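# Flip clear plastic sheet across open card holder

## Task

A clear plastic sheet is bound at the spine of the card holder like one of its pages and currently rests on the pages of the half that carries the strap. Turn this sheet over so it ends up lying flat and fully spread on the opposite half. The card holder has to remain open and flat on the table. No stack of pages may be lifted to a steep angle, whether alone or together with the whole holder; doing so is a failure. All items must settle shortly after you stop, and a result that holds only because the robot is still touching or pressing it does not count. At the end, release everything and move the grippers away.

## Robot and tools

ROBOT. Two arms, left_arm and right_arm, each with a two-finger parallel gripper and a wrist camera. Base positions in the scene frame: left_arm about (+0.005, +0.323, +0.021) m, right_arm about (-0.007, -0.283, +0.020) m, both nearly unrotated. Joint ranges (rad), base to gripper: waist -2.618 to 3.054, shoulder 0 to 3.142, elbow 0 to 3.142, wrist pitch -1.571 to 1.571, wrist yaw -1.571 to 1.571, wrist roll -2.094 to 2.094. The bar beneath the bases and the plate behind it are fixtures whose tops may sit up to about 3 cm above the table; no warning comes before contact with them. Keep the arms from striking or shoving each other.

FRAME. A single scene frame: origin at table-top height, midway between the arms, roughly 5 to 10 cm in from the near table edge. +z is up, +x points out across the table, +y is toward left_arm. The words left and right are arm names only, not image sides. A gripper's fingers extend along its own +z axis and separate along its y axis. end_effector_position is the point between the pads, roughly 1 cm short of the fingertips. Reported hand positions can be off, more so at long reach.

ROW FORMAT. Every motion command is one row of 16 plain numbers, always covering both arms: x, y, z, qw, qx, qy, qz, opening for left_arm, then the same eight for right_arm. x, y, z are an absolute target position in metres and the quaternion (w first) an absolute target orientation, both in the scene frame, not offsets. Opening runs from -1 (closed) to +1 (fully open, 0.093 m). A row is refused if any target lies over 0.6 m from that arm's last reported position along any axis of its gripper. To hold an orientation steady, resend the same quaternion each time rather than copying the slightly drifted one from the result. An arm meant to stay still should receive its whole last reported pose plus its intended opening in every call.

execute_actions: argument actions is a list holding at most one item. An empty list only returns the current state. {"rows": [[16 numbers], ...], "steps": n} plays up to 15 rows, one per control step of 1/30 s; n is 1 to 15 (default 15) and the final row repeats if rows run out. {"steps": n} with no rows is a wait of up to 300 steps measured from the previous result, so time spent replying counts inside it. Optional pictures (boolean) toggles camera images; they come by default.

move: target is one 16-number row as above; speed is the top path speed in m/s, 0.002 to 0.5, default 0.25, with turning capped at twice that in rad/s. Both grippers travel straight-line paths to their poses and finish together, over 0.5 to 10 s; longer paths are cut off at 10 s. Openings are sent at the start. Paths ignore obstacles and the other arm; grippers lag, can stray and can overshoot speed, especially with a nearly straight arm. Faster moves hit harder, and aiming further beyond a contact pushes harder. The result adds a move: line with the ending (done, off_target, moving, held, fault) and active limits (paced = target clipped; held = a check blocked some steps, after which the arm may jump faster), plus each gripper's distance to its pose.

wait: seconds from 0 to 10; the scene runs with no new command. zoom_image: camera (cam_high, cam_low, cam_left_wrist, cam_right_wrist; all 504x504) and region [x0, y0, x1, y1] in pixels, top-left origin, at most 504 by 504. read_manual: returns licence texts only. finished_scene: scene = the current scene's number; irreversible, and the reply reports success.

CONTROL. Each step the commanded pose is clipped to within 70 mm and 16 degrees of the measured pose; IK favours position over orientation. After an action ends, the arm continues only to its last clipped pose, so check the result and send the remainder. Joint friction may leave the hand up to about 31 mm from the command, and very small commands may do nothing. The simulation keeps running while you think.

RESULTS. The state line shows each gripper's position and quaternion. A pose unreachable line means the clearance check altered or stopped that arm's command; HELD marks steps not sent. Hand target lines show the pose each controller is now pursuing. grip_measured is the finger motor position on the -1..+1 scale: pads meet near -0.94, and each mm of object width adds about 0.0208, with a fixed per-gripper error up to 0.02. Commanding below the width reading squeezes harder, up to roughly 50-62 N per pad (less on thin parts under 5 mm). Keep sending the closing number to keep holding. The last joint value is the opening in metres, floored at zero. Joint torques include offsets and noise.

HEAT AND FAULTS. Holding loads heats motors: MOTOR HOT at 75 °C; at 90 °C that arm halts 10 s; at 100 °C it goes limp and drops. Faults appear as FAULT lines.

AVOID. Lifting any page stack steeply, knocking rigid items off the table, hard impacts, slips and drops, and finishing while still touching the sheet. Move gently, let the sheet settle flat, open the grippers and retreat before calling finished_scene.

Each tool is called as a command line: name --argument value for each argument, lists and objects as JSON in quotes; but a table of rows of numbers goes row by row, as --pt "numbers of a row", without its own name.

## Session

execute_actions --actions '[]'

Scene clock: 0.00 s of 4800.00 s.
left_arm: end_effector_position=(+0.3797, +0.3158, +0.4176) grip_measured=+0.987 end_effector_quat_wxyz=(+0.704, +0.013, +0.710, -0.007) | right_arm: end_effector_position=(+0.3551, -0.2932, +0.4309) grip_measured=+0.984 end_effector_quat_wxyz=(+0.713, +0.009, +0.701, -0.032)
Joint positions: left_arm=[-0.001  1.036  1.031 -0.001  0.005  0.014  0.093] | right_arm=[-0.003  1.041  1.048 -0.015  0.015 -0.014  0.092]
Joint velocities: left_arm=[-0.002 -0.012 -0.012 -0.022 -0.051  0.066  0.   ] | right_arm=[ 0.002 -0.007 -0.007 -0.066 -0.007  0.007 -0.   ]
Joint torques (N m, as the arm reports them, + toward a larger angle): no reading
Hand target (left_arm): +0.380, +0.316, +0.418; +0.704, +0.013, +0.710, -0.007
Hand target (right_arm): +0.355, -0.293, +0.431; +0.713, +0.009, +0.701, -0.032

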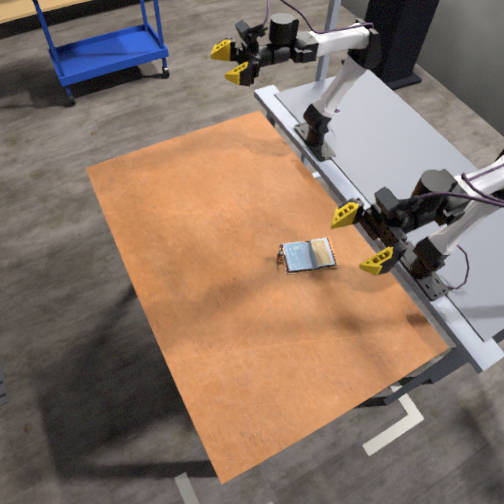

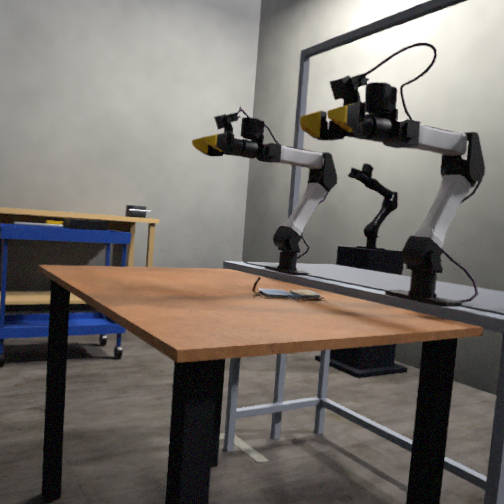

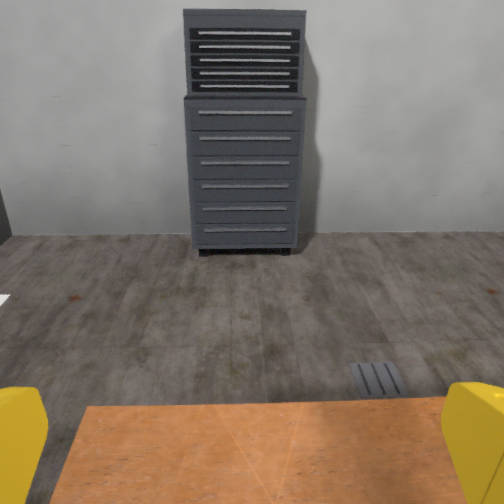

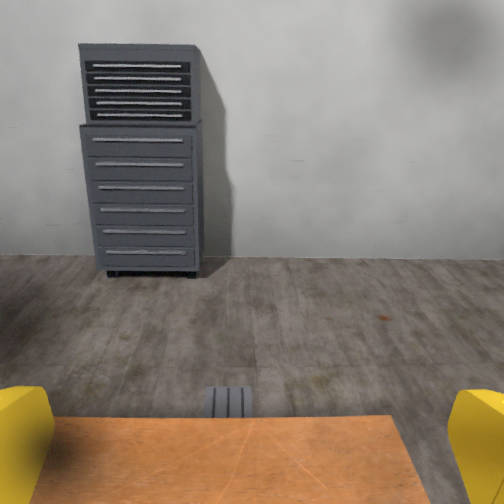

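zoom_image --camera "cam_high" --region '[255, 205, 365, 305]'

Region (255, 205, 365, 305) of cam_high's 504x504 image, scaled by 4.582, with more detail than that image has; it fills the top 458 rows of this view, and the rest is white.

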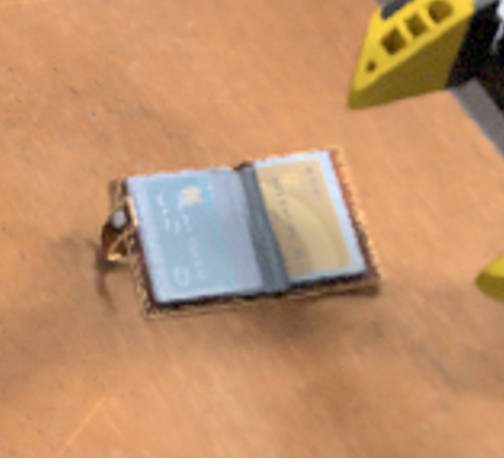

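move --target '[0.27,0.04,0.16,0.0,0.824,0.566,0.0,-0.4, 0.22,-0.17,0.14,0.0622,0.171,0.9235,0.3366,-1]' --speed 0.25

Scene clock: 64.33 s of 4800.00 s.
left_arm: end_effector_position=(+0.2683, +0.0468, +0.1624) grip_measured=-0.398 end_effector_quat_wxyz=(+0.005, +0.822, +0.569, -0.008) | right_arm: end_effector_position=(+0.2258, -0.1696, +0.1515) grip_measured=-1.000 end_effector_quat_wxyz=(+0.087, +0.148, +0.925, +0.338)
Joint positions: left_arm=[-0.785  2.     1.877 -1.441  0.009  1.122  0.026] | right_arm=[ 0.076  1.189  0.81  -0.853 -0.651  0.48   0.   ]
Joint velocities: left_arm=[-0.002  0.002 -0.012 -0.066 -0.037 -0.007 -0.001] | right_arm=[-0.017  0.012  0.012  0.007 -0.022  0.022  0.   ]
Joint torques (N m, as the arm reports them, + toward a larger angle): left_arm=[ -0.58 -10.54   9.37   0.14  -0.03   0.1 ] | right_arm=[ 0.35 -2.13  5.19  1.18 -0.51  0.07]
Hand target (left_arm): +0.269, +0.043, +0.164; +0.005, +0.827, +0.562, -0.005
Hand target (right_arm): +0.220, -0.169, +0.141; +0.063, +0.160, +0.926, +0.336
Off the commanded pose (left_arm): 0.007 m, 1 deg.
Off the commanded pose (right_arm): 0.013 m, 4 deg.
After step 90, 56.13 s passed at rest.
move: off_target (right_arm)

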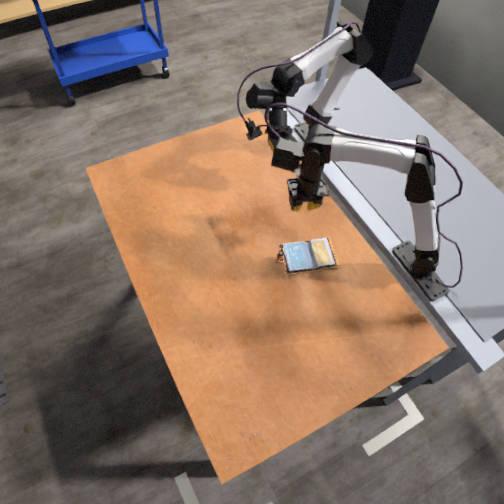

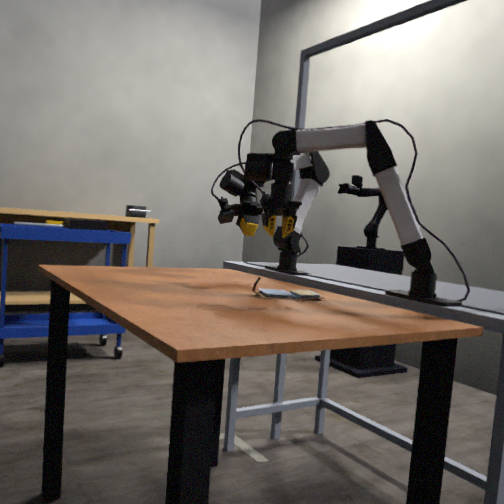

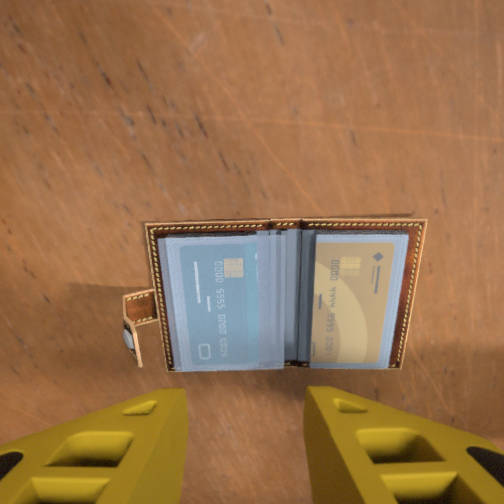

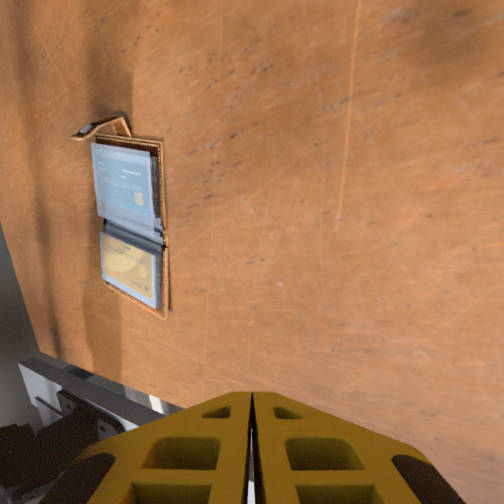

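move --target '[0.3173,0.0997,0.05,0.0086,0.8166,0.5771,0.0061,-0.4, 0.22,-0.17,0.14,0.0622,0.171,0.9235,0.3366,-1]' --speed 0.12

Scene clock: 81.90 s of 4800.00 s.
left_arm: end_effector_position=(+0.3178, +0.0949, +0.0592) grip_measured=-0.398 end_effector_quat_wxyz=(+0.018, +0.815, +0.578, +0.007) | right_arm: end_effector_position=(+0.2258, -0.1695, +0.1516) grip_measured=-1.000 end_effector_quat_wxyz=(+0.084, +0.157, +0.924, +0.340)
Joint positions: left_arm=[-0.612  2.024  1.501 -1.009 -0.009  1.273  0.026] | right_arm=[ 0.076  1.189  0.81  -0.853 -0.652  0.501  0.   ]
Joint velocities: left_arm=[-0.007  0.007 -0.012  0.066 -0.051  0.007 -0.001] | right_arm=[-0.007 -0.012  0.012  0.051 -0.051 -0.037  0.   ]
Joint torques (N m, as the arm reports them, + toward a larger angle): left_arm=[  0.26 -10.76   5.88   0.4   -0.03   0.07] | right_arm=[ 0.1  -2.44  4.83  1.22 -0.54  0.05]
Hand target (left_arm): +0.317, +0.099, +0.050; +0.009, +0.817, +0.577, +0.006
Hand target (right_arm): +0.220, -0.170, +0.140; +0.062, +0.171, +0.924, +0.337
Off the commanded pose (left_arm): 0.010 m, 1 deg.
Off the commanded pose (right_arm): 0.013 m, 3 deg.
After step 90, 12.90 s passed at rest.
move: off_target (right_arm)

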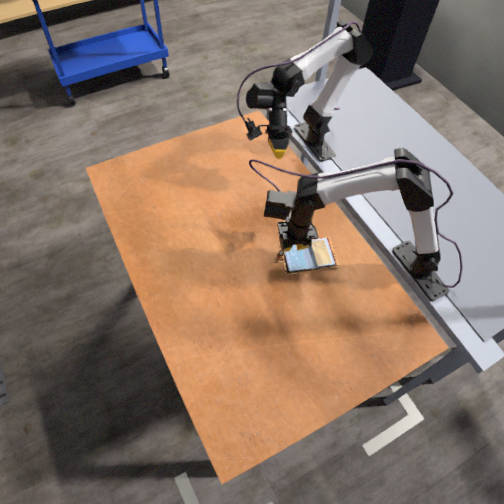

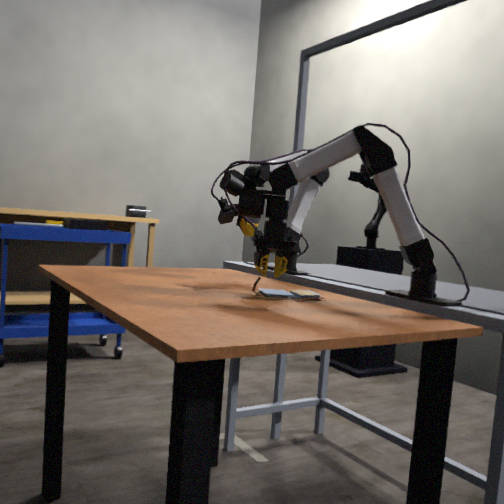

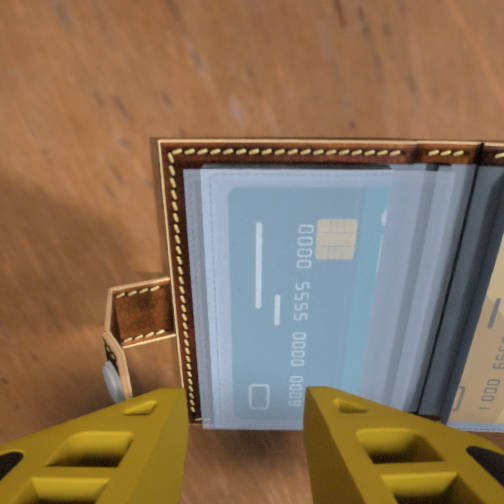

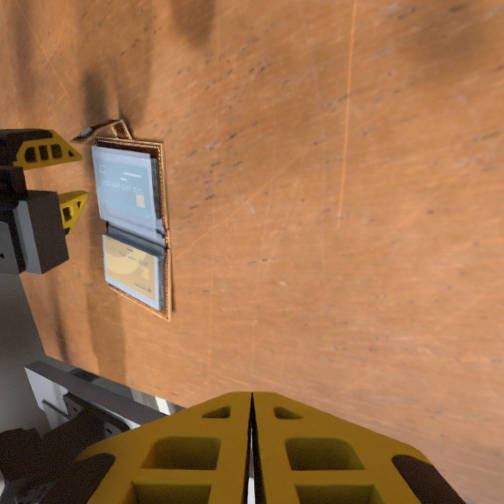

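move --target '[0.311,0.105,0.022,0.0086,0.8166,0.5771,0.0061,-0.4, 0.22,-0.17,0.14,0.0622,0.171,0.9235,0.3366,-1]' --speed 0.04

Scene clock: 94.57 s of 4800.00 s.
left_arm: end_effector_position=(+0.3125, +0.0985, +0.0352) grip_measured=-0.398 end_effector_quat_wxyz=(+0.022, +0.816, +0.577, +0.008) | right_arm: end_effector_position=(+0.2258, -0.1695, +0.1516) grip_measured=-1.000 end_effector_quat_wxyz=(+0.084, +0.158, +0.923, +0.340)
Joint positions: left_arm=[-0.612  2.024  1.4   -0.899 -0.009  1.277  0.026] | right_arm=[ 0.076  1.189  0.81  -0.853 -0.652  0.502  0.   ]
Joint velocities: left_arm=[-0.007  0.007 -0.012  0.007  0.066  0.066 -0.   ] | right_arm=[-0.007 -0.012 -0.022  0.022 -0.051 -0.051  0.   ]
Joint torques (N m, as the arm reports them, + toward a larger angle): left_arm=[ 0.55 -9.76  5.42  0.41 -0.02  0.06] | right_arm=[ 0.09 -2.43  4.83  1.22 -0.54  0.07]
Hand target (left_arm): +0.311, +0.105, +0.022; +0.009, +0.817, +0.577, +0.006
Hand target (right_arm): +0.220, -0.170, +0.140; +0.062, +0.171, +0.924, +0.337
Off the commanded pose (left_arm): 0.015 m, 2 deg.
Off the commanded pose (right_arm): 0.013 m, 3 deg.
After step 90, 8.43 s passed at rest.
move: off_target (left_arm, right_arm)

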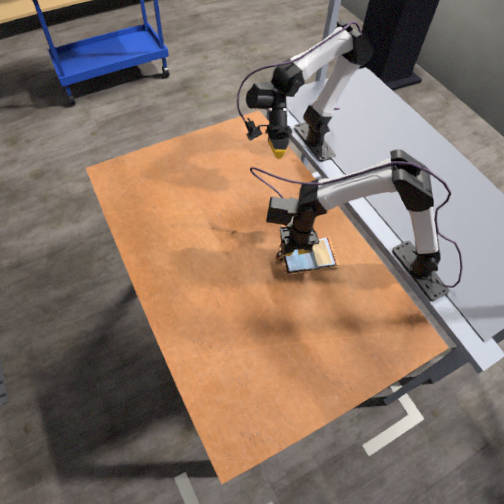

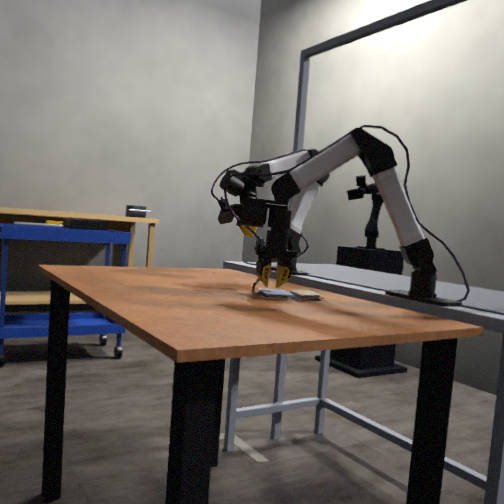

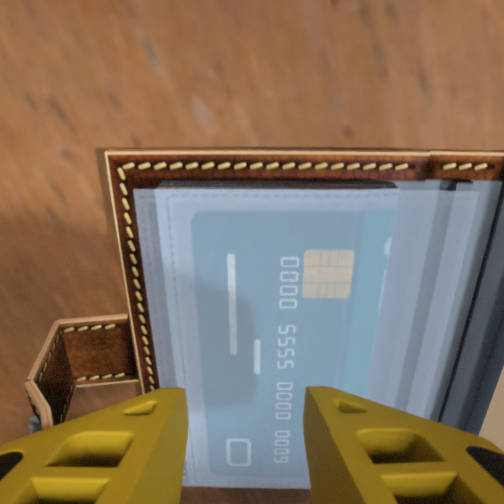

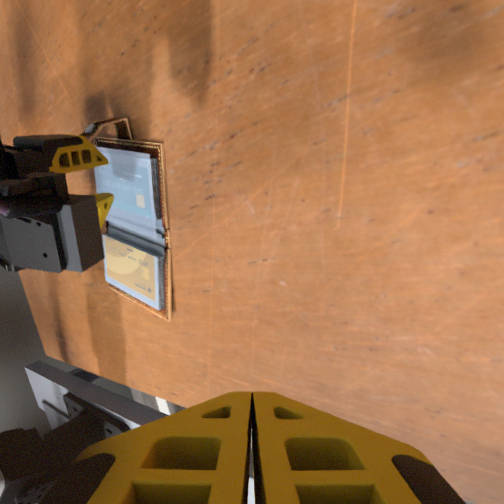

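execute_actions --actions '[{"rows":[[0.309,0.102,0.020,0.005,0.8166,0.5771,0.003,-0.4,0.22,-0.17,0.14,0.0622,0.171,0.9235,0.3366,-1],[0.309,0.102,0.018,0.005,0.8166,0.5771,0.003,-0.4,0.22,-0.17,0.14,0.0622,0.171,0.9235,0.3366,-1],[0.309,0.102,0.016,0.005,0.8166,0.5771,0.003,-0.4,0.22,-0.17,0.14,0.0622,0.171,0.9235,0.3366,-1],[0.309,0.102,0.015,0.005,0.8166,0.5771,0.003,-0.4,0.22,-0.17,0.14,0.0622,0.171,0.9235,0.3366,-1],[0.309,0.102,0.014,0.005,0.8166,0.5771,0.003,-0.4,0.22,-0.17,0.14,0.0622,0.171,0.9235,0.3366,-1],[0.309,0.102,0.013,0.005,0.8166,0.5771,0.003,-0.4,0.22,-0.17,0.14,0.0622,0.171,0.9235,0.3366,-1],[0.309,0.102,0.012,0.005,0.8166,0.5771,0.003,-0.4,0.22,-0.17,0.14,0.0622,0.171,0.9235,0.3366,-1],[0.309,0.102,0.011,0.005,0.8166,0.5771,0.003,-0.4,0.22,-0.17,0.14,0.0622,0.171,0.9235,0.3366,-1],[0.309,0.102,0.010,0.005,0.8166,0.5771,0.003,-0.4,0.22,-0.17,0.14,0.0622,0.171,0.9235,0.3366,-1],[0.309,0.102,0.009,0.005,0.8166,0.5771,0.003,-0.4,0.22,-0.17,0.14,0.0622,0.171,0.9235,0.3366,-1],[0.309,0.102,0.008,0.005,0.8166,0.5771,0.003,-0.4,0.22,-0.17,0.14,0.0622,0.171,0.9235,0.3366,-1],[0.309,0.102,0.007,0.005,0.8166,0.5771,0.003,-0.4,0.22,-0.17,0.14,0.0622,0.171,0.9235,0.3366,-1],[0.309,0.102,0.006,0.005,0.8166,0.5771,0.003,-0.4,0.22,-0.17,0.14,0.0622,0.171,0.9235,0.3366,-1]],"steps":15}]'

execute_actions --actions '[{"rows":[[0.309,0.102,0.005,0.005,0.8166,0.5771,0.003,-0.4,0.22,-0.17,0.14,0.0622,0.171,0.9235,0.3366,-1],[0.309,0.102,0.004,0.005,0.8166,0.5771,0.003,-0.4,0.22,-0.17,0.14,0.0622,0.171,0.9235,0.3366,-1],[0.309,0.102,0.003,0.005,0.8166,0.5771,0.003,-0.4,0.22,-0.17,0.14,0.0622,0.171,0.9235,0.3366,-1],[0.309,0.102,0.002,0.005,0.8166,0.5771,0.003,-0.4,0.22,-0.17,0.14,0.0622,0.171,0.9235,0.3366,-1]],"steps":15}]'

Scene clock: 113.77 s of 4800.00 s.
left_arm: end_effector_position=(+0.3139, +0.0974, +0.0227) grip_measured=-0.398 end_effector_quat_wxyz=(+0.018, +0.817, +0.577, +0.007) | right_arm: end_effector_position=(+0.2258, -0.1695, +0.1516) grip_measured=-1.000 end_effector_quat_wxyz=(+0.084, +0.158, +0.923, +0.340)
Joint positions: left_arm=[-0.612  2.056  1.395 -0.871 -0.009  1.277  0.026] | right_arm=[ 0.076  1.189  0.81  -0.853 -0.652  0.502  0.   ]
Joint velocities: left_arm=[-0.022  0.002 -0.007  0.007 -0.007 -0.037  0.001] | right_arm=[-0.012  0.002 -0.002  0.022  0.022 -0.066  0.   ]
Joint torques (N m, as the arm reports them, + toward a larger angle): left_arm=[ 0.16 -9.77  4.42  0.59 -0.01  0.02] | right_arm=[ 0.09 -2.43  4.82  1.22 -0.53  0.06]
Hand target (left_arm): +0.308, +0.102, +0.007; +0.005, +0.817, +0.577, +0.003
Hand target (right_arm): +0.220, -0.170, +0.140; +0.062, +0.171, +0.924, +0.337
Off the commanded pose (left_arm): 0.018 m, 2 deg.
Off the commanded pose (right_arm): 0.013 m, 3 deg.
Steps of this call (steps 1 to 90: nothing new was sent; then 15.70 s passed at rest; steps 91 to 105: all 15 steps of this action). Readings (end_effector_position):
91: left_arm (+0.3134, +0.0979, +0.0347) | right_arm (+0.2258, -0.1695, +0.1516)
92: left_arm (+0.3133, +0.0979, +0.0338) | right_arm (+0.2258, -0.1695, +0.1516)
94: left_arm (+0.3130, +0.0981, +0.0306) | right_arm (+0.2258, -0.1695, +0.1516)
98: left_arm (+0.3132, +0.0979, +0.0248) | right_arm (+0.2258, -0.1695, +0.1516)
105: the state above

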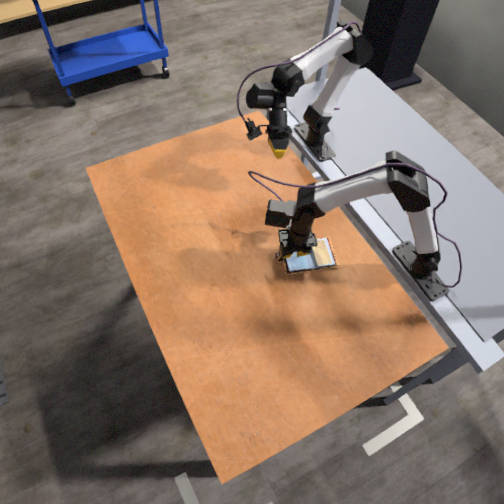

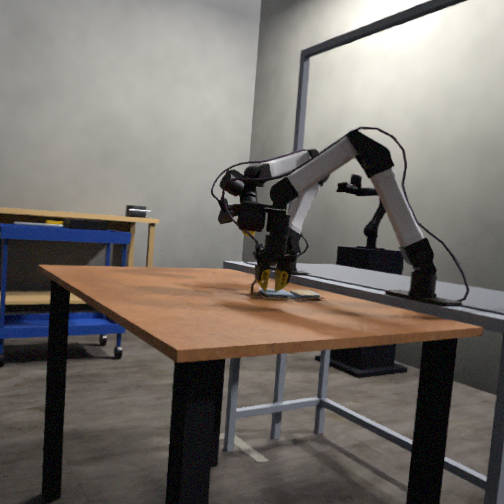

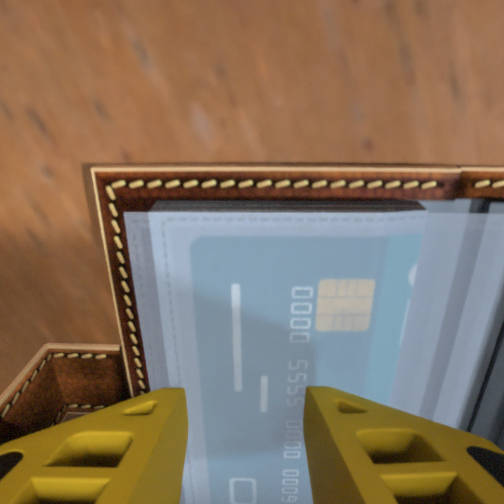

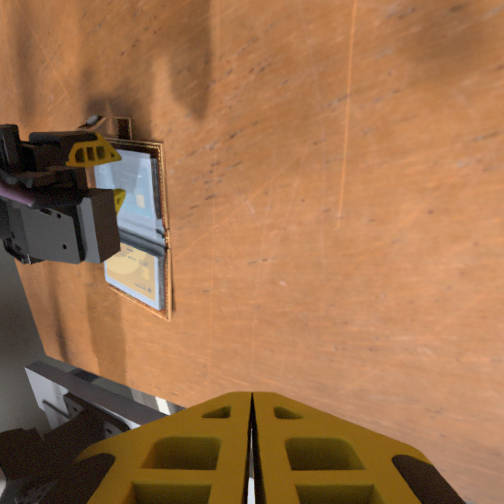

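Scene clock: 114.27 s of 4800.00 s.
left_arm: end_effector_position=(+0.3140, +0.0973, +0.0227) grip_measured=-0.398 end_effector_quat_wxyz=(+0.018, +0.817, +0.577, +0.007) | right_arm: end_effector_position=(+0.2258, -0.1695, +0.1516) grip_measured=-1.000 end_effector_quat_wxyz=(+0.084, +0.158, +0.923, +0.340)
Joint positions: left_arm=[-0.612  2.056  1.395 -0.87  -0.009  1.277  0.026] | right_arm=[ 0.076  1.189  0.81  -0.853 -0.652  0.502  0.   ]
Joint velocities: left_arm=[-0.002  0.002 -0.007 -0.007  0.037 -0.022 -0.   ] | right_arm=[-0.012  0.007  0.017  0.007  0.022 -0.037  0.   ]
Joint torques (N m, as the arm reports them, + toward a larger angle): left_arm=[ 0.09 -9.17  3.8   0.69  0.01  0.03] | right_arm=[ 0.08 -2.44  4.83  1.22 -0.53  0.06]
Hand target (left_arm): +0.308, +0.102, +0.003; +0.005, +0.817, +0.577, +0.003
Hand target (right_arm): +0.220, -0.170, +0.140; +0.062, +0.171, +0.924, +0.337
Off the commanded pose (left_arm): 0.022 m, 2 deg.
Off the commanded pose (right_arm): 0.013 m, 3 deg.
Steps of this call (steps 1 to 15: all 15 steps of this action). Readings (end_effector_position):
1: left_arm (+0.3139, +0.0973, +0.0227) | right_arm (+0.2258, -0.1695, +0.1516)
2: left_arm (+0.3139, +0.0973, +0.0227) | right_arm (+0.2258, -0.1695, +0.1516)
4: left_arm (+0.3140, +0.0973, +0.0227) | right_arm (+0.2258, -0.1695, +0.1516)
8: left_arm (+0.3140, +0.0973, +0.0227) | right_arm (+0.2258, -0.1695, +0.1516)
15: the state above

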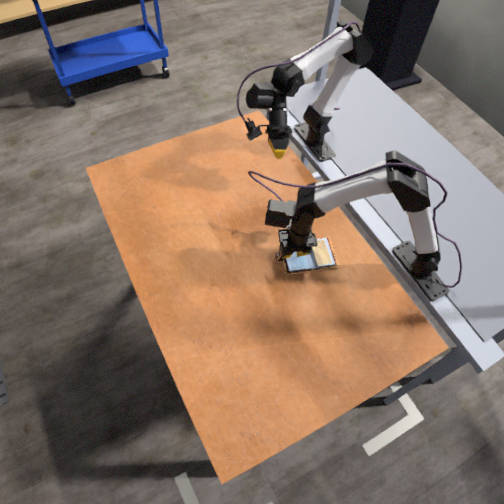

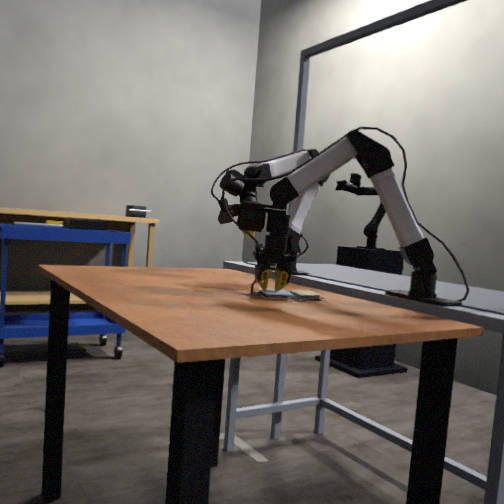

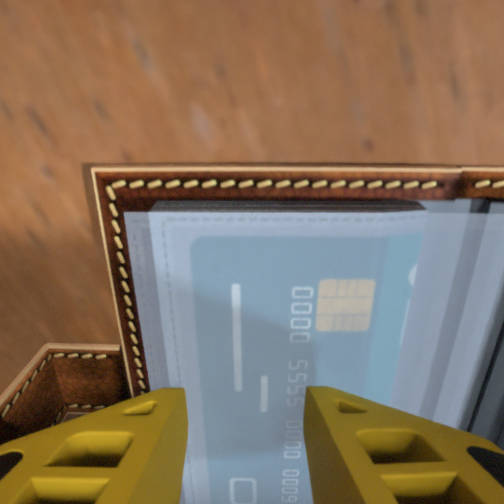

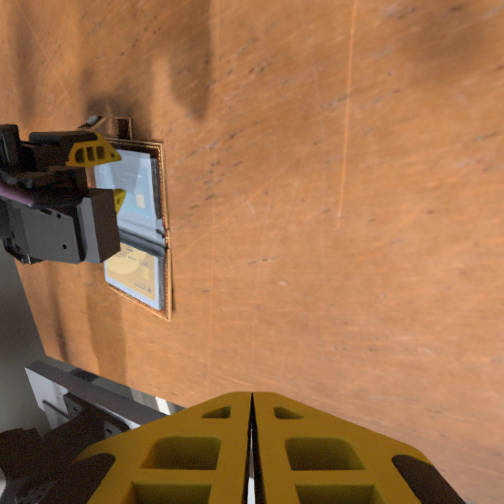

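execute_actions --actions '[{"rows":[[0.3085,0.1022,0.002,0.005,0.8166,0.5771,0.003,-0.42,0.22,-0.17,0.14,0.0622,0.171,0.9235,0.3366,-1],[0.3081,0.1023,0.002,0.005,0.8166,0.5771,0.003,-0.44,0.22,-0.17,0.14,0.0622,0.171,0.9235,0.3366,-1],[0.3076,0.1025,0.002,0.005,0.8166,0.5771,0.003,-0.46,0.22,-0.17,0.14,0.0622,0.171,0.9235,0.3366,-1],[0.3071,0.1027,0.002,0.005,0.8166,0.5771,0.003,-0.48,0.22,-0.17,0.14,0.0622,0.171,0.9235,0.3366,-1],[0.3066,0.1028,0.002,0.005,0.8166,0.5771,0.003,-0.50,0.22,-0.17,0.14,0.0622,0.171,0.9235,0.3366,-1],[0.3062,0.1030,0.002,0.005,0.8166,0.5771,0.003,-0.52,0.22,-0.17,0.14,0.0622,0.171,0.9235,0.3366,-1],[0.3057,0.1032,0.002,0.005,0.8166,0.5771,0.003,-0.54,0.22,-0.17,0.14,0.0622,0.171,0.9235,0.3366,-1],[0.3052,0.1033,0.002,0.005,0.8166,0.5771,0.003,-0.56,0.22,-0.17,0.14,0.0622,0.171,0.9235,0.3366,-1],[0.3048,0.1035,0.002,0.005,0.8166,0.5771,0.003,-0.58,0.22,-0.17,0.14,0.0622,0.171,0.9235,0.3366,-1],[0.3043,0.1037,0.002,0.005,0.8166,0.5771,0.003,-0.60,0.22,-0.17,0.14,0.0622,0.171,0.9235,0.3366,-1],[0.3038,0.1038,0.002,0.005,0.8166,0.5771,0.003,-0.62,0.22,-0.17,0.14,0.0622,0.171,0.9235,0.3366,-1],[0.3034,0.1040,0.002,0.005,0.8166,0.5771,0.003,-0.64,0.22,-0.17,0.14,0.0622,0.171,0.9235,0.3366,-1],[0.3029,0.1042,0.002,0.005,0.8166,0.5771,0.003,-0.66,0.22,-0.17,0.14,0.0622,0.171,0.9235,0.3366,-1],[0.3024,0.1043,0.002,0.005,0.8166,0.5771,0.003,-0.68,0.22,-0.17,0.14,0.0622,0.171,0.9235,0.3366,-1],[0.3019,0.1045,0.002,0.005,0.8166,0.5771,0.003,-0.70,0.22,-0.17,0.14,0.0622,0.171,0.9235,0.3366,-1]],"steps":15}]'

Scene clock: 123.23 s of 4800.00 s.
left_arm: end_effector_position=(+0.3076, +0.1001, +0.0213) grip_measured=-0.687 end_effector_quat_wxyz=(+0.014, +0.817, +0.577, +0.001) | right_arm: end_effector_position=(+0.2258, -0.1695, +0.1516) grip_measured=-1.000 end_effector_quat_wxyz=(+0.084, +0.158, +0.923, +0.340)
Joint positions: left_arm=[-0.612  2.044  1.371 -0.869 -0.     1.277  0.012] | right_arm=[ 0.076  1.189  0.81  -0.853 -0.652  0.502  0.   ]
Joint velocities: left_arm=[-0.012 -0.056 -0.085 -0.081  0.051 -0.007 -0.021] | right_arm=[-0.007  0.017  0.007 -0.051  0.022  0.066  0.   ]
Joint torques (N m, as the arm reports them, + toward a larger angle): left_arm=[-0.23 -9.76  3.22  0.77 -0.14 -0.03] | right_arm=[ 0.1  -2.44  4.85  1.22 -0.53  0.06]
Hand target (left_arm): +0.301, +0.105, +0.003; +0.004, +0.817, +0.577, +0.003
Hand target (right_arm): +0.220, -0.170, +0.140; +0.062, +0.171, +0.924, +0.337
Off the commanded pose (left_arm): 0.021 m, 1 deg.
Off the commanded pose (right_arm): 0.013 m, 3 deg.
Steps of this call (steps 1 to 90: nothing new was sent; then 5.47 s passed at rest; steps 91 to 105: all 15 steps of this action). Readings (end_effector_position):
91: left_arm (+0.3137, +0.0975, +0.0224) | right_arm (+0.2258, -0.1695, +0.1516)
92: left_arm (+0.3133, +0.0978, +0.0219) | right_arm (+0.2258, -0.1695, +0.1516)
94: left_arm (+0.3125, +0.0982, +0.0216) | right_arm (+0.2258, -0.1695, +0.1516)
98: left_arm (+0.3107, +0.0988, +0.0214) | right_arm (+0.2258, -0.1695, +0.1516)
105: the state above

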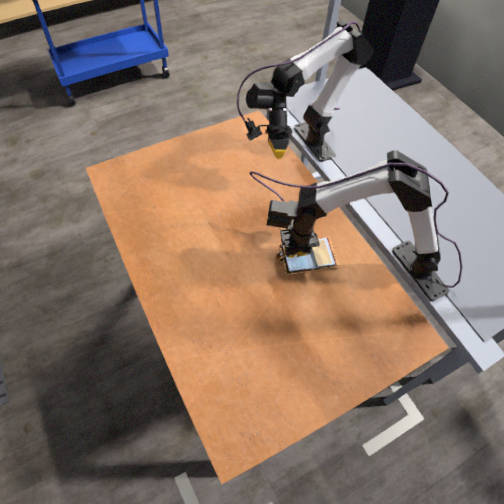

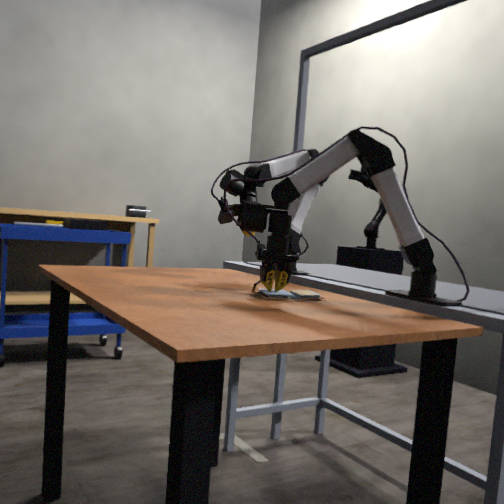

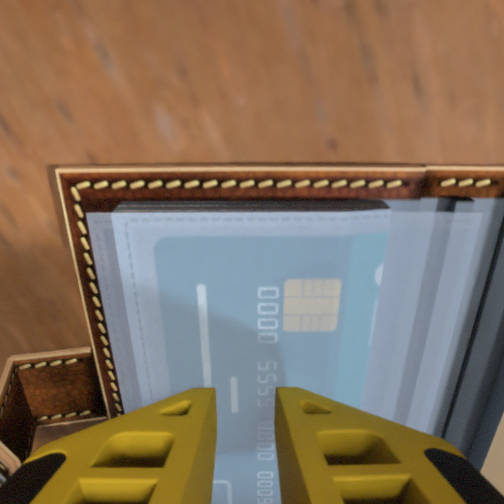

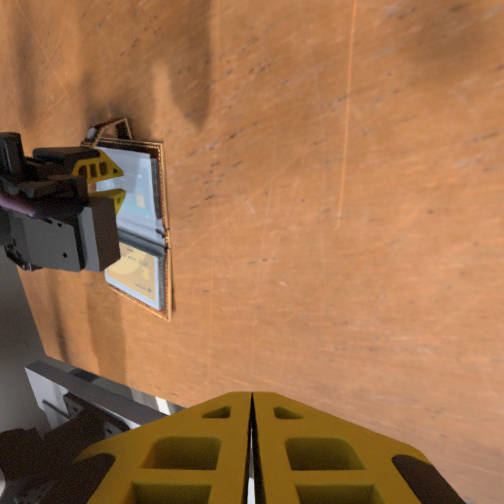

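move --target '[0.309,0.101,0.038,-0.006,0.8166,0.5771,-0.004,-0.4, 0.2258,-0.1695,0.1516,0.084,0.158,0.923,0.340,-1]' --speed 0.05

execute_actions --actions '[{"rows":[[0.307,0.102,0.030,-0.006,0.8166,0.5771,-0.004,-0.4,0.2258,-0.1695,0.1516,0.084,0.158,0.923,0.340,-1],[0.307,0.102,0.027,-0.006,0.8166,0.5771,-0.004,-0.4,0.2258,-0.1695,0.1516,0.084,0.158,0.923,0.340,-1],[0.307,0.102,0.024,-0.006,0.8166,0.5771,-0.004,-0.4,0.2258,-0.1695,0.1516,0.084,0.158,0.923,0.340,-1],[0.307,0.102,0.021,-0.006,0.8166,0.5771,-0.004,-0.4,0.2258,-0.1695,0.1516,0.084,0.158,0.923,0.340,-1],[0.307,0.102,0.018,-0.006,0.8166,0.5771,-0.004,-0.4,0.2258,-0.1695,0.1516,0.084,0.158,0.923,0.340,-1],[0.307,0.102,0.016,-0.006,0.8166,0.5771,-0.004,-0.4,0.2258,-0.1695,0.1516,0.084,0.158,0.923,0.340,-1],[0.307,0.102,0.014,-0.006,0.8166,0.5771,-0.004,-0.4,0.2258,-0.1695,0.1516,0.084,0.158,0.923,0.340,-1],[0.307,0.102,0.012,-0.006,0.8166,0.5771,-0.004,-0.4,0.2258,-0.1695,0.1516,0.084,0.158,0.923,0.340,-1],[0.307,0.102,0.010,-0.006,0.8166,0.5771,-0.004,-0.4,0.2258,-0.1695,0.1516,0.084,0.158,0.923,0.340,-1],[0.307,0.102,0.008,-0.006,0.8166,0.5771,-0.004,-0.4,0.2258,-0.1695,0.1516,0.084,0.158,0.923,0.340,-1],[0.307,0.102,0.006,-0.006,0.8166,0.5771,-0.004,-0.4,0.2258,-0.1695,0.1516,0.084,0.158,0.923,0.340,-1],[0.307,0.102,0.004,-0.006,0.8166,0.5771,-0.004,-0.4,0.2258,-0.1695,0.1516,0.084,0.158,0.923,0.340,-1],[0.307,0.102,0.002,-0.006,0.8166,0.5771,-0.004,-0.4,0.2258,-0.1695,0.1516,0.084,0.158,0.923,0.340,-1]],"steps":15}]'

Scene clock: 133.67 s of 4800.00 s.
left_arm: end_effector_position=(+0.3060, +0.1021, +0.0391) grip_measured=-0.402 end_effector_quat_wxyz=(-0.003, +0.817, +0.577, -0.003) | right_arm: end_effector_position=(+0.2258, -0.1695, +0.1516) grip_measured=-1.000 end_effector_quat_wxyz=(+0.084, +0.158, +0.923, +0.340)
Joint positions: left_arm=[-0.612  2.039  1.44  -0.979 -0.003  1.277  0.026] | right_arm=[ 0.076  1.189  0.81  -0.853 -0.652  0.502  0.   ]
Joint velocities: left_arm=[ 0.002  0.007  0.017 -0.051  0.022  0.081  0.001] | right_arm=[0.002 0.012 0.007 0.022 0.022 0.007 0.   ]
Joint torques (N m, as the arm reports them, + toward a larger angle): left_arm=[  0.1  -10.18   8.96   0.1    0.02   0.  ] | right_arm=[ 0.19 -3.5   6.67  1.27 -0.52 -0.02]
Hand target (left_arm): +0.309, +0.101, +0.038; -0.005, +0.817, +0.577, -0.004
Hand target (right_arm): +0.226, -0.169, +0.152; +0.084, +0.158, +0.923, +0.340
Off the commanded pose (left_arm): 0.003 m, 0 deg.
Off the commanded pose (right_arm): 0.000 m, 0 deg.
After step 90, 6.47 s passed at rest.
move: done

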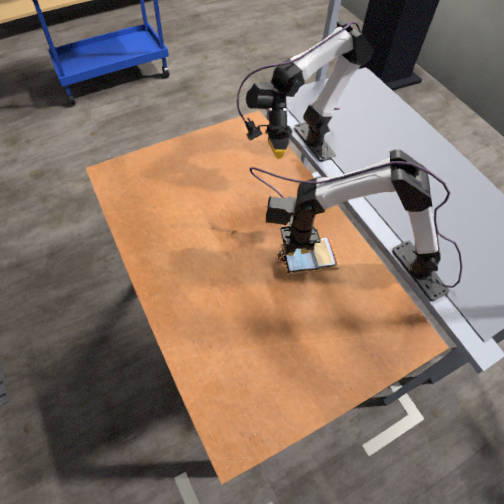

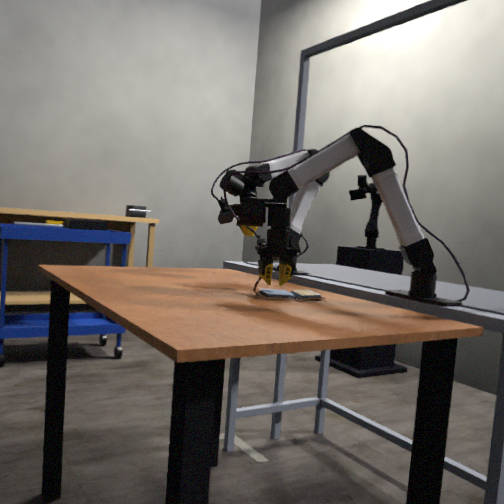

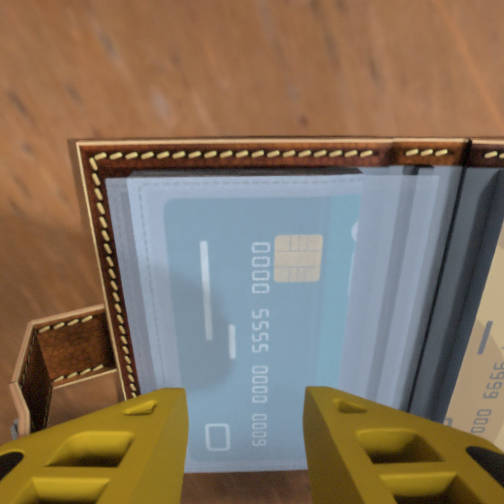

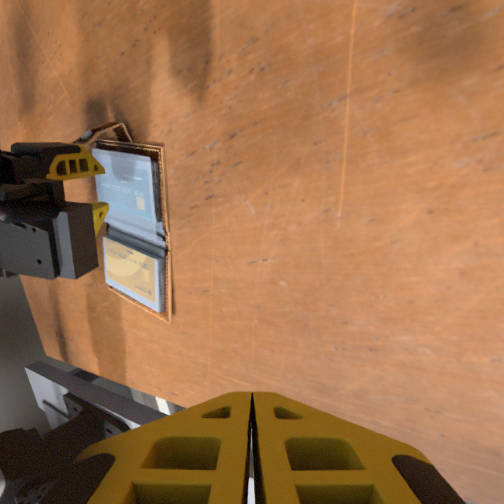

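Scene clock: 134.17 s of 4800.00 s.
left_arm: end_effector_position=(+0.3098, +0.0991, +0.0220) grip_measured=-0.402 end_effector_quat_wxyz=(+0.003, +0.817, +0.577, -0.002) | right_arm: end_effector_position=(+0.2258, -0.1695, +0.1516) grip_measured=-1.000 end_effector_quat_wxyz=(+0.084, +0.158, +0.923, +0.340)
Joint positions: left_arm=[-0.612  2.07   1.414 -0.91  -0.003  1.277  0.026] | right_arm=[ 0.076  1.189  0.81  -0.853 -0.652  0.502  0.   ]
Joint velocities: left_arm=[-0.007 -0.002 -0.012  0.037 -0.051  0.007 -0.   ] | right_arm=[-0.002 -0.002 -0.002  0.037  0.051 -0.037  0.   ]
Joint torques (N m, as the arm reports them, + toward a larger angle): left_arm=[ 0.11 -9.17  4.15  0.65  0.03  0.01] | right_arm=[ 0.19 -3.5   6.64  1.27 -0.51 -0.02]
Hand target (left_arm): +0.306, +0.103, +0.003; -0.007, +0.817, +0.577, -0.004
Hand target (right_arm): +0.226, -0.169, +0.152; +0.084, +0.158, +0.923, +0.340
Off the commanded pose (left_arm): 0.020 m, 1 deg.
Off the commanded pose (right_arm): 0.000 m, 0 deg.
Steps of this call (steps 1 to 15: all 15 steps of this action). Readings (end_effector_position):
1: left_arm (+0.3061, +0.1021, +0.0391) | right_arm (+0.2258, -0.1695, +0.1516)
2: left_arm (+0.3065, +0.1017, +0.0391) | right_arm (+0.2258, -0.1695, +0.1516)
4: left_arm (+0.3082, +0.1004, +0.0382) | right_arm (+0.2258, -0.1695, +0.1516)
8: left_arm (+0.3104, +0.0988, +0.0306) | right_arm (+0.2258, -0.1695, +0.1516)
15: the state above

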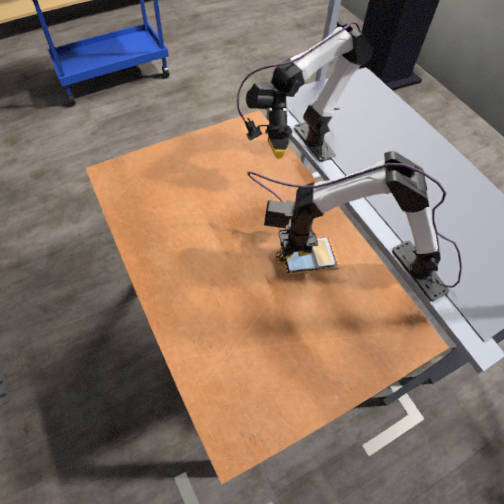

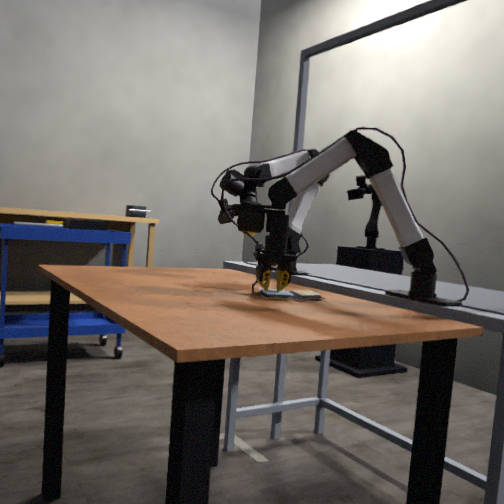

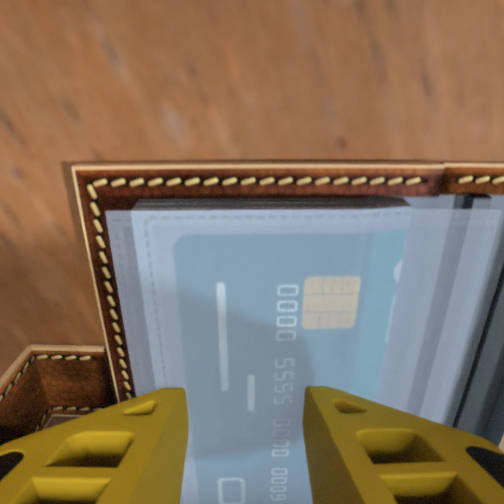

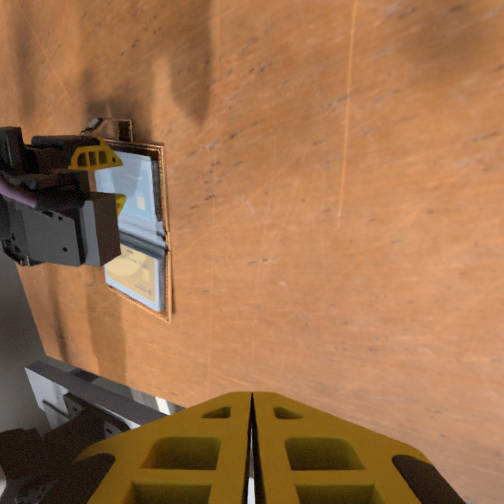

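execute_actions --actions '[{"rows":[[0.3065,0.1022,0.002,-0.006,0.8166,0.5771,-0.004,-0.42,0.2258,-0.1695,0.1516,0.084,0.158,0.923,0.340,-1],[0.3061,0.1023,0.002,-0.006,0.8166,0.5771,-0.004,-0.44,0.2258,-0.1695,0.1516,0.084,0.158,0.923,0.340,-1],[0.3056,0.1025,0.002,-0.006,0.8166,0.5771,-0.004,-0.46,0.2258,-0.1695,0.1516,0.084,0.158,0.923,0.340,-1],[0.3051,0.1027,0.002,-0.006,0.8166,0.5771,-0.004,-0.48,0.2258,-0.1695,0.1516,0.084,0.158,0.923,0.340,-1],[0.3046,0.1028,0.002,-0.006,0.8166,0.5771,-0.004,-0.50,0.2258,-0.1695,0.1516,0.084,0.158,0.923,0.340,-1],[0.3042,0.1030,0.002,-0.006,0.8166,0.5771,-0.004,-0.52,0.2258,-0.1695,0.1516,0.084,0.158,0.923,0.340,-1],[0.3037,0.1032,0.002,-0.006,0.8166,0.5771,-0.004,-0.54,0.2258,-0.1695,0.1516,0.084,0.158,0.923,0.340,-1],[0.3032,0.1033,0.002,-0.006,0.8166,0.5771,-0.004,-0.56,0.2258,-0.1695,0.1516,0.084,0.158,0.923,0.340,-1],[0.3028,0.1035,0.002,-0.006,0.8166,0.5771,-0.004,-0.58,0.2258,-0.1695,0.1516,0.084,0.158,0.923,0.340,-1],[0.3023,0.1037,0.002,-0.006,0.8166,0.5771,-0.004,-0.60,0.2258,-0.1695,0.1516,0.084,0.158,0.923,0.340,-1],[0.3018,0.1038,0.002,-0.006,0.8166,0.5771,-0.004,-0.62,0.2258,-0.1695,0.1516,0.084,0.158,0.923,0.340,-1],[0.3014,0.1040,0.002,-0.006,0.8166,0.5771,-0.004,-0.64,0.2258,-0.1695,0.1516,0.084,0.158,0.923,0.340,-1],[0.3009,0.1042,0.002,-0.006,0.8166,0.5771,-0.004,-0.66,0.2258,-0.1695,0.1516,0.084,0.158,0.923,0.340,-1],[0.3004,0.1043,0.002,-0.006,0.8166,0.5771,-0.004,-0.68,0.2258,-0.1695,0.1516,0.084,0.158,0.923,0.340,-1],[0.2999,0.1045,0.002,-0.006,0.8166,0.5771,-0.004,-0.70,0.2258,-0.1695,0.1516,0.084,0.158,0.923,0.340,-1]],"steps":15}]'

Scene clock: 145.07 s of 4800.00 s.
left_arm: end_effector_position=(+0.3078, +0.1000, +0.0215) grip_measured=-0.686 end_effector_quat_wxyz=(+0.006, +0.817, +0.577, -0.002) | right_arm: end_effector_position=(+0.2258, -0.1695, +0.1516) grip_measured=-1.000 end_effector_quat_wxyz=(+0.084, +0.158, +0.923, +0.340)
Joint positions: left_arm=[-0.612  2.06   1.396 -0.897 -0.001  1.277  0.012] | right_arm=[ 0.076  1.189  0.81  -0.853 -0.652  0.502  0.   ]
Joint velocities: left_arm=[-0.002 -0.071 -0.085  0.037  0.037 -0.037 -0.022] | right_arm=[-0.007 -0.012 -0.002  0.037  0.037 -0.022  0.   ]
Joint torques (N m, as the arm reports them, + toward a larger angle): left_arm=[-0.35 -9.91  3.01  0.66 -0.07 -0.04] | right_arm=[ 0.19 -3.5   6.64  1.27 -0.52 -0.02]
Hand target (left_arm): +0.299, +0.105, +0.003; -0.007, +0.817, +0.577, -0.004
Hand target (right_arm): +0.226, -0.169, +0.152; +0.084, +0.158, +0.923, +0.340
Off the commanded pose (left_arm): 0.021 m, 1 deg.
Off the commanded pose (right_arm): 0.000 m, 0 deg.
Steps of this call (steps 1 to 90: nothing new was sent; then 7.40 s passed at rest; steps 91 to 105: all 15 steps of this action). Readings (end_effector_position):
91: left_arm (+0.3099, +0.0991, +0.0220) | right_arm (+0.2258, -0.1695, +0.1516)
92: left_arm (+0.3099, +0.0991, +0.0220) | right_arm (+0.2258, -0.1695, +0.1516)
94: left_arm (+0.3100, +0.0990, +0.0219) | right_arm (+0.2258, -0.1695, +0.1516)
98: left_arm (+0.3097, +0.0991, +0.0215) | right_arm (+0.2258, -0.1695, +0.1516)
105: the state above

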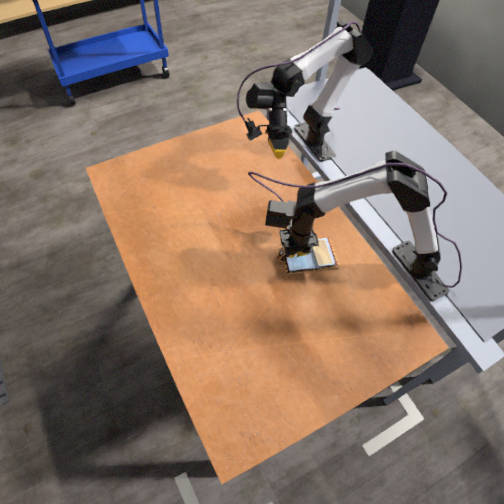

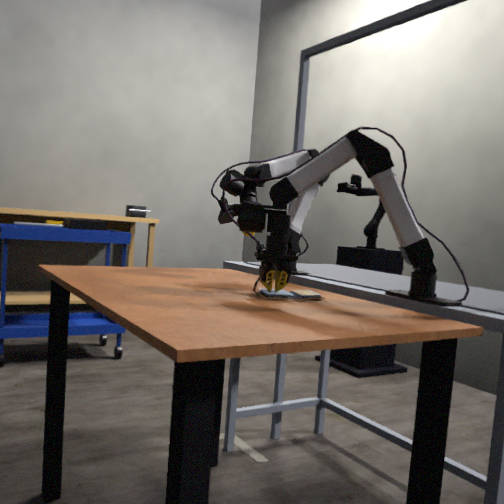

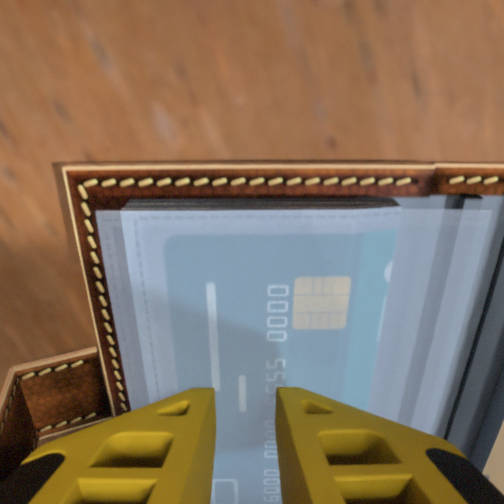

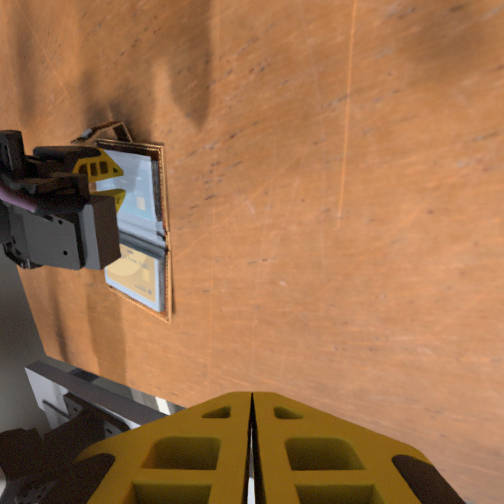

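zoom_image --camera "cam_low" --region '[245, 255, 335, 310]'

Region (245, 255, 335, 310) of cam_low's 504x504 image, scaled by 5.600, with more detail than that image has.

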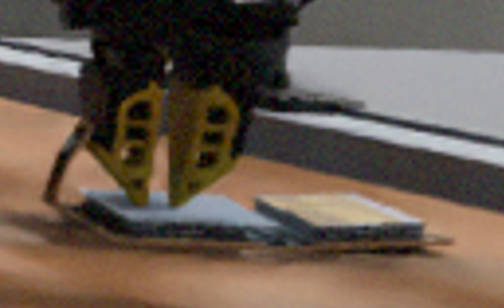

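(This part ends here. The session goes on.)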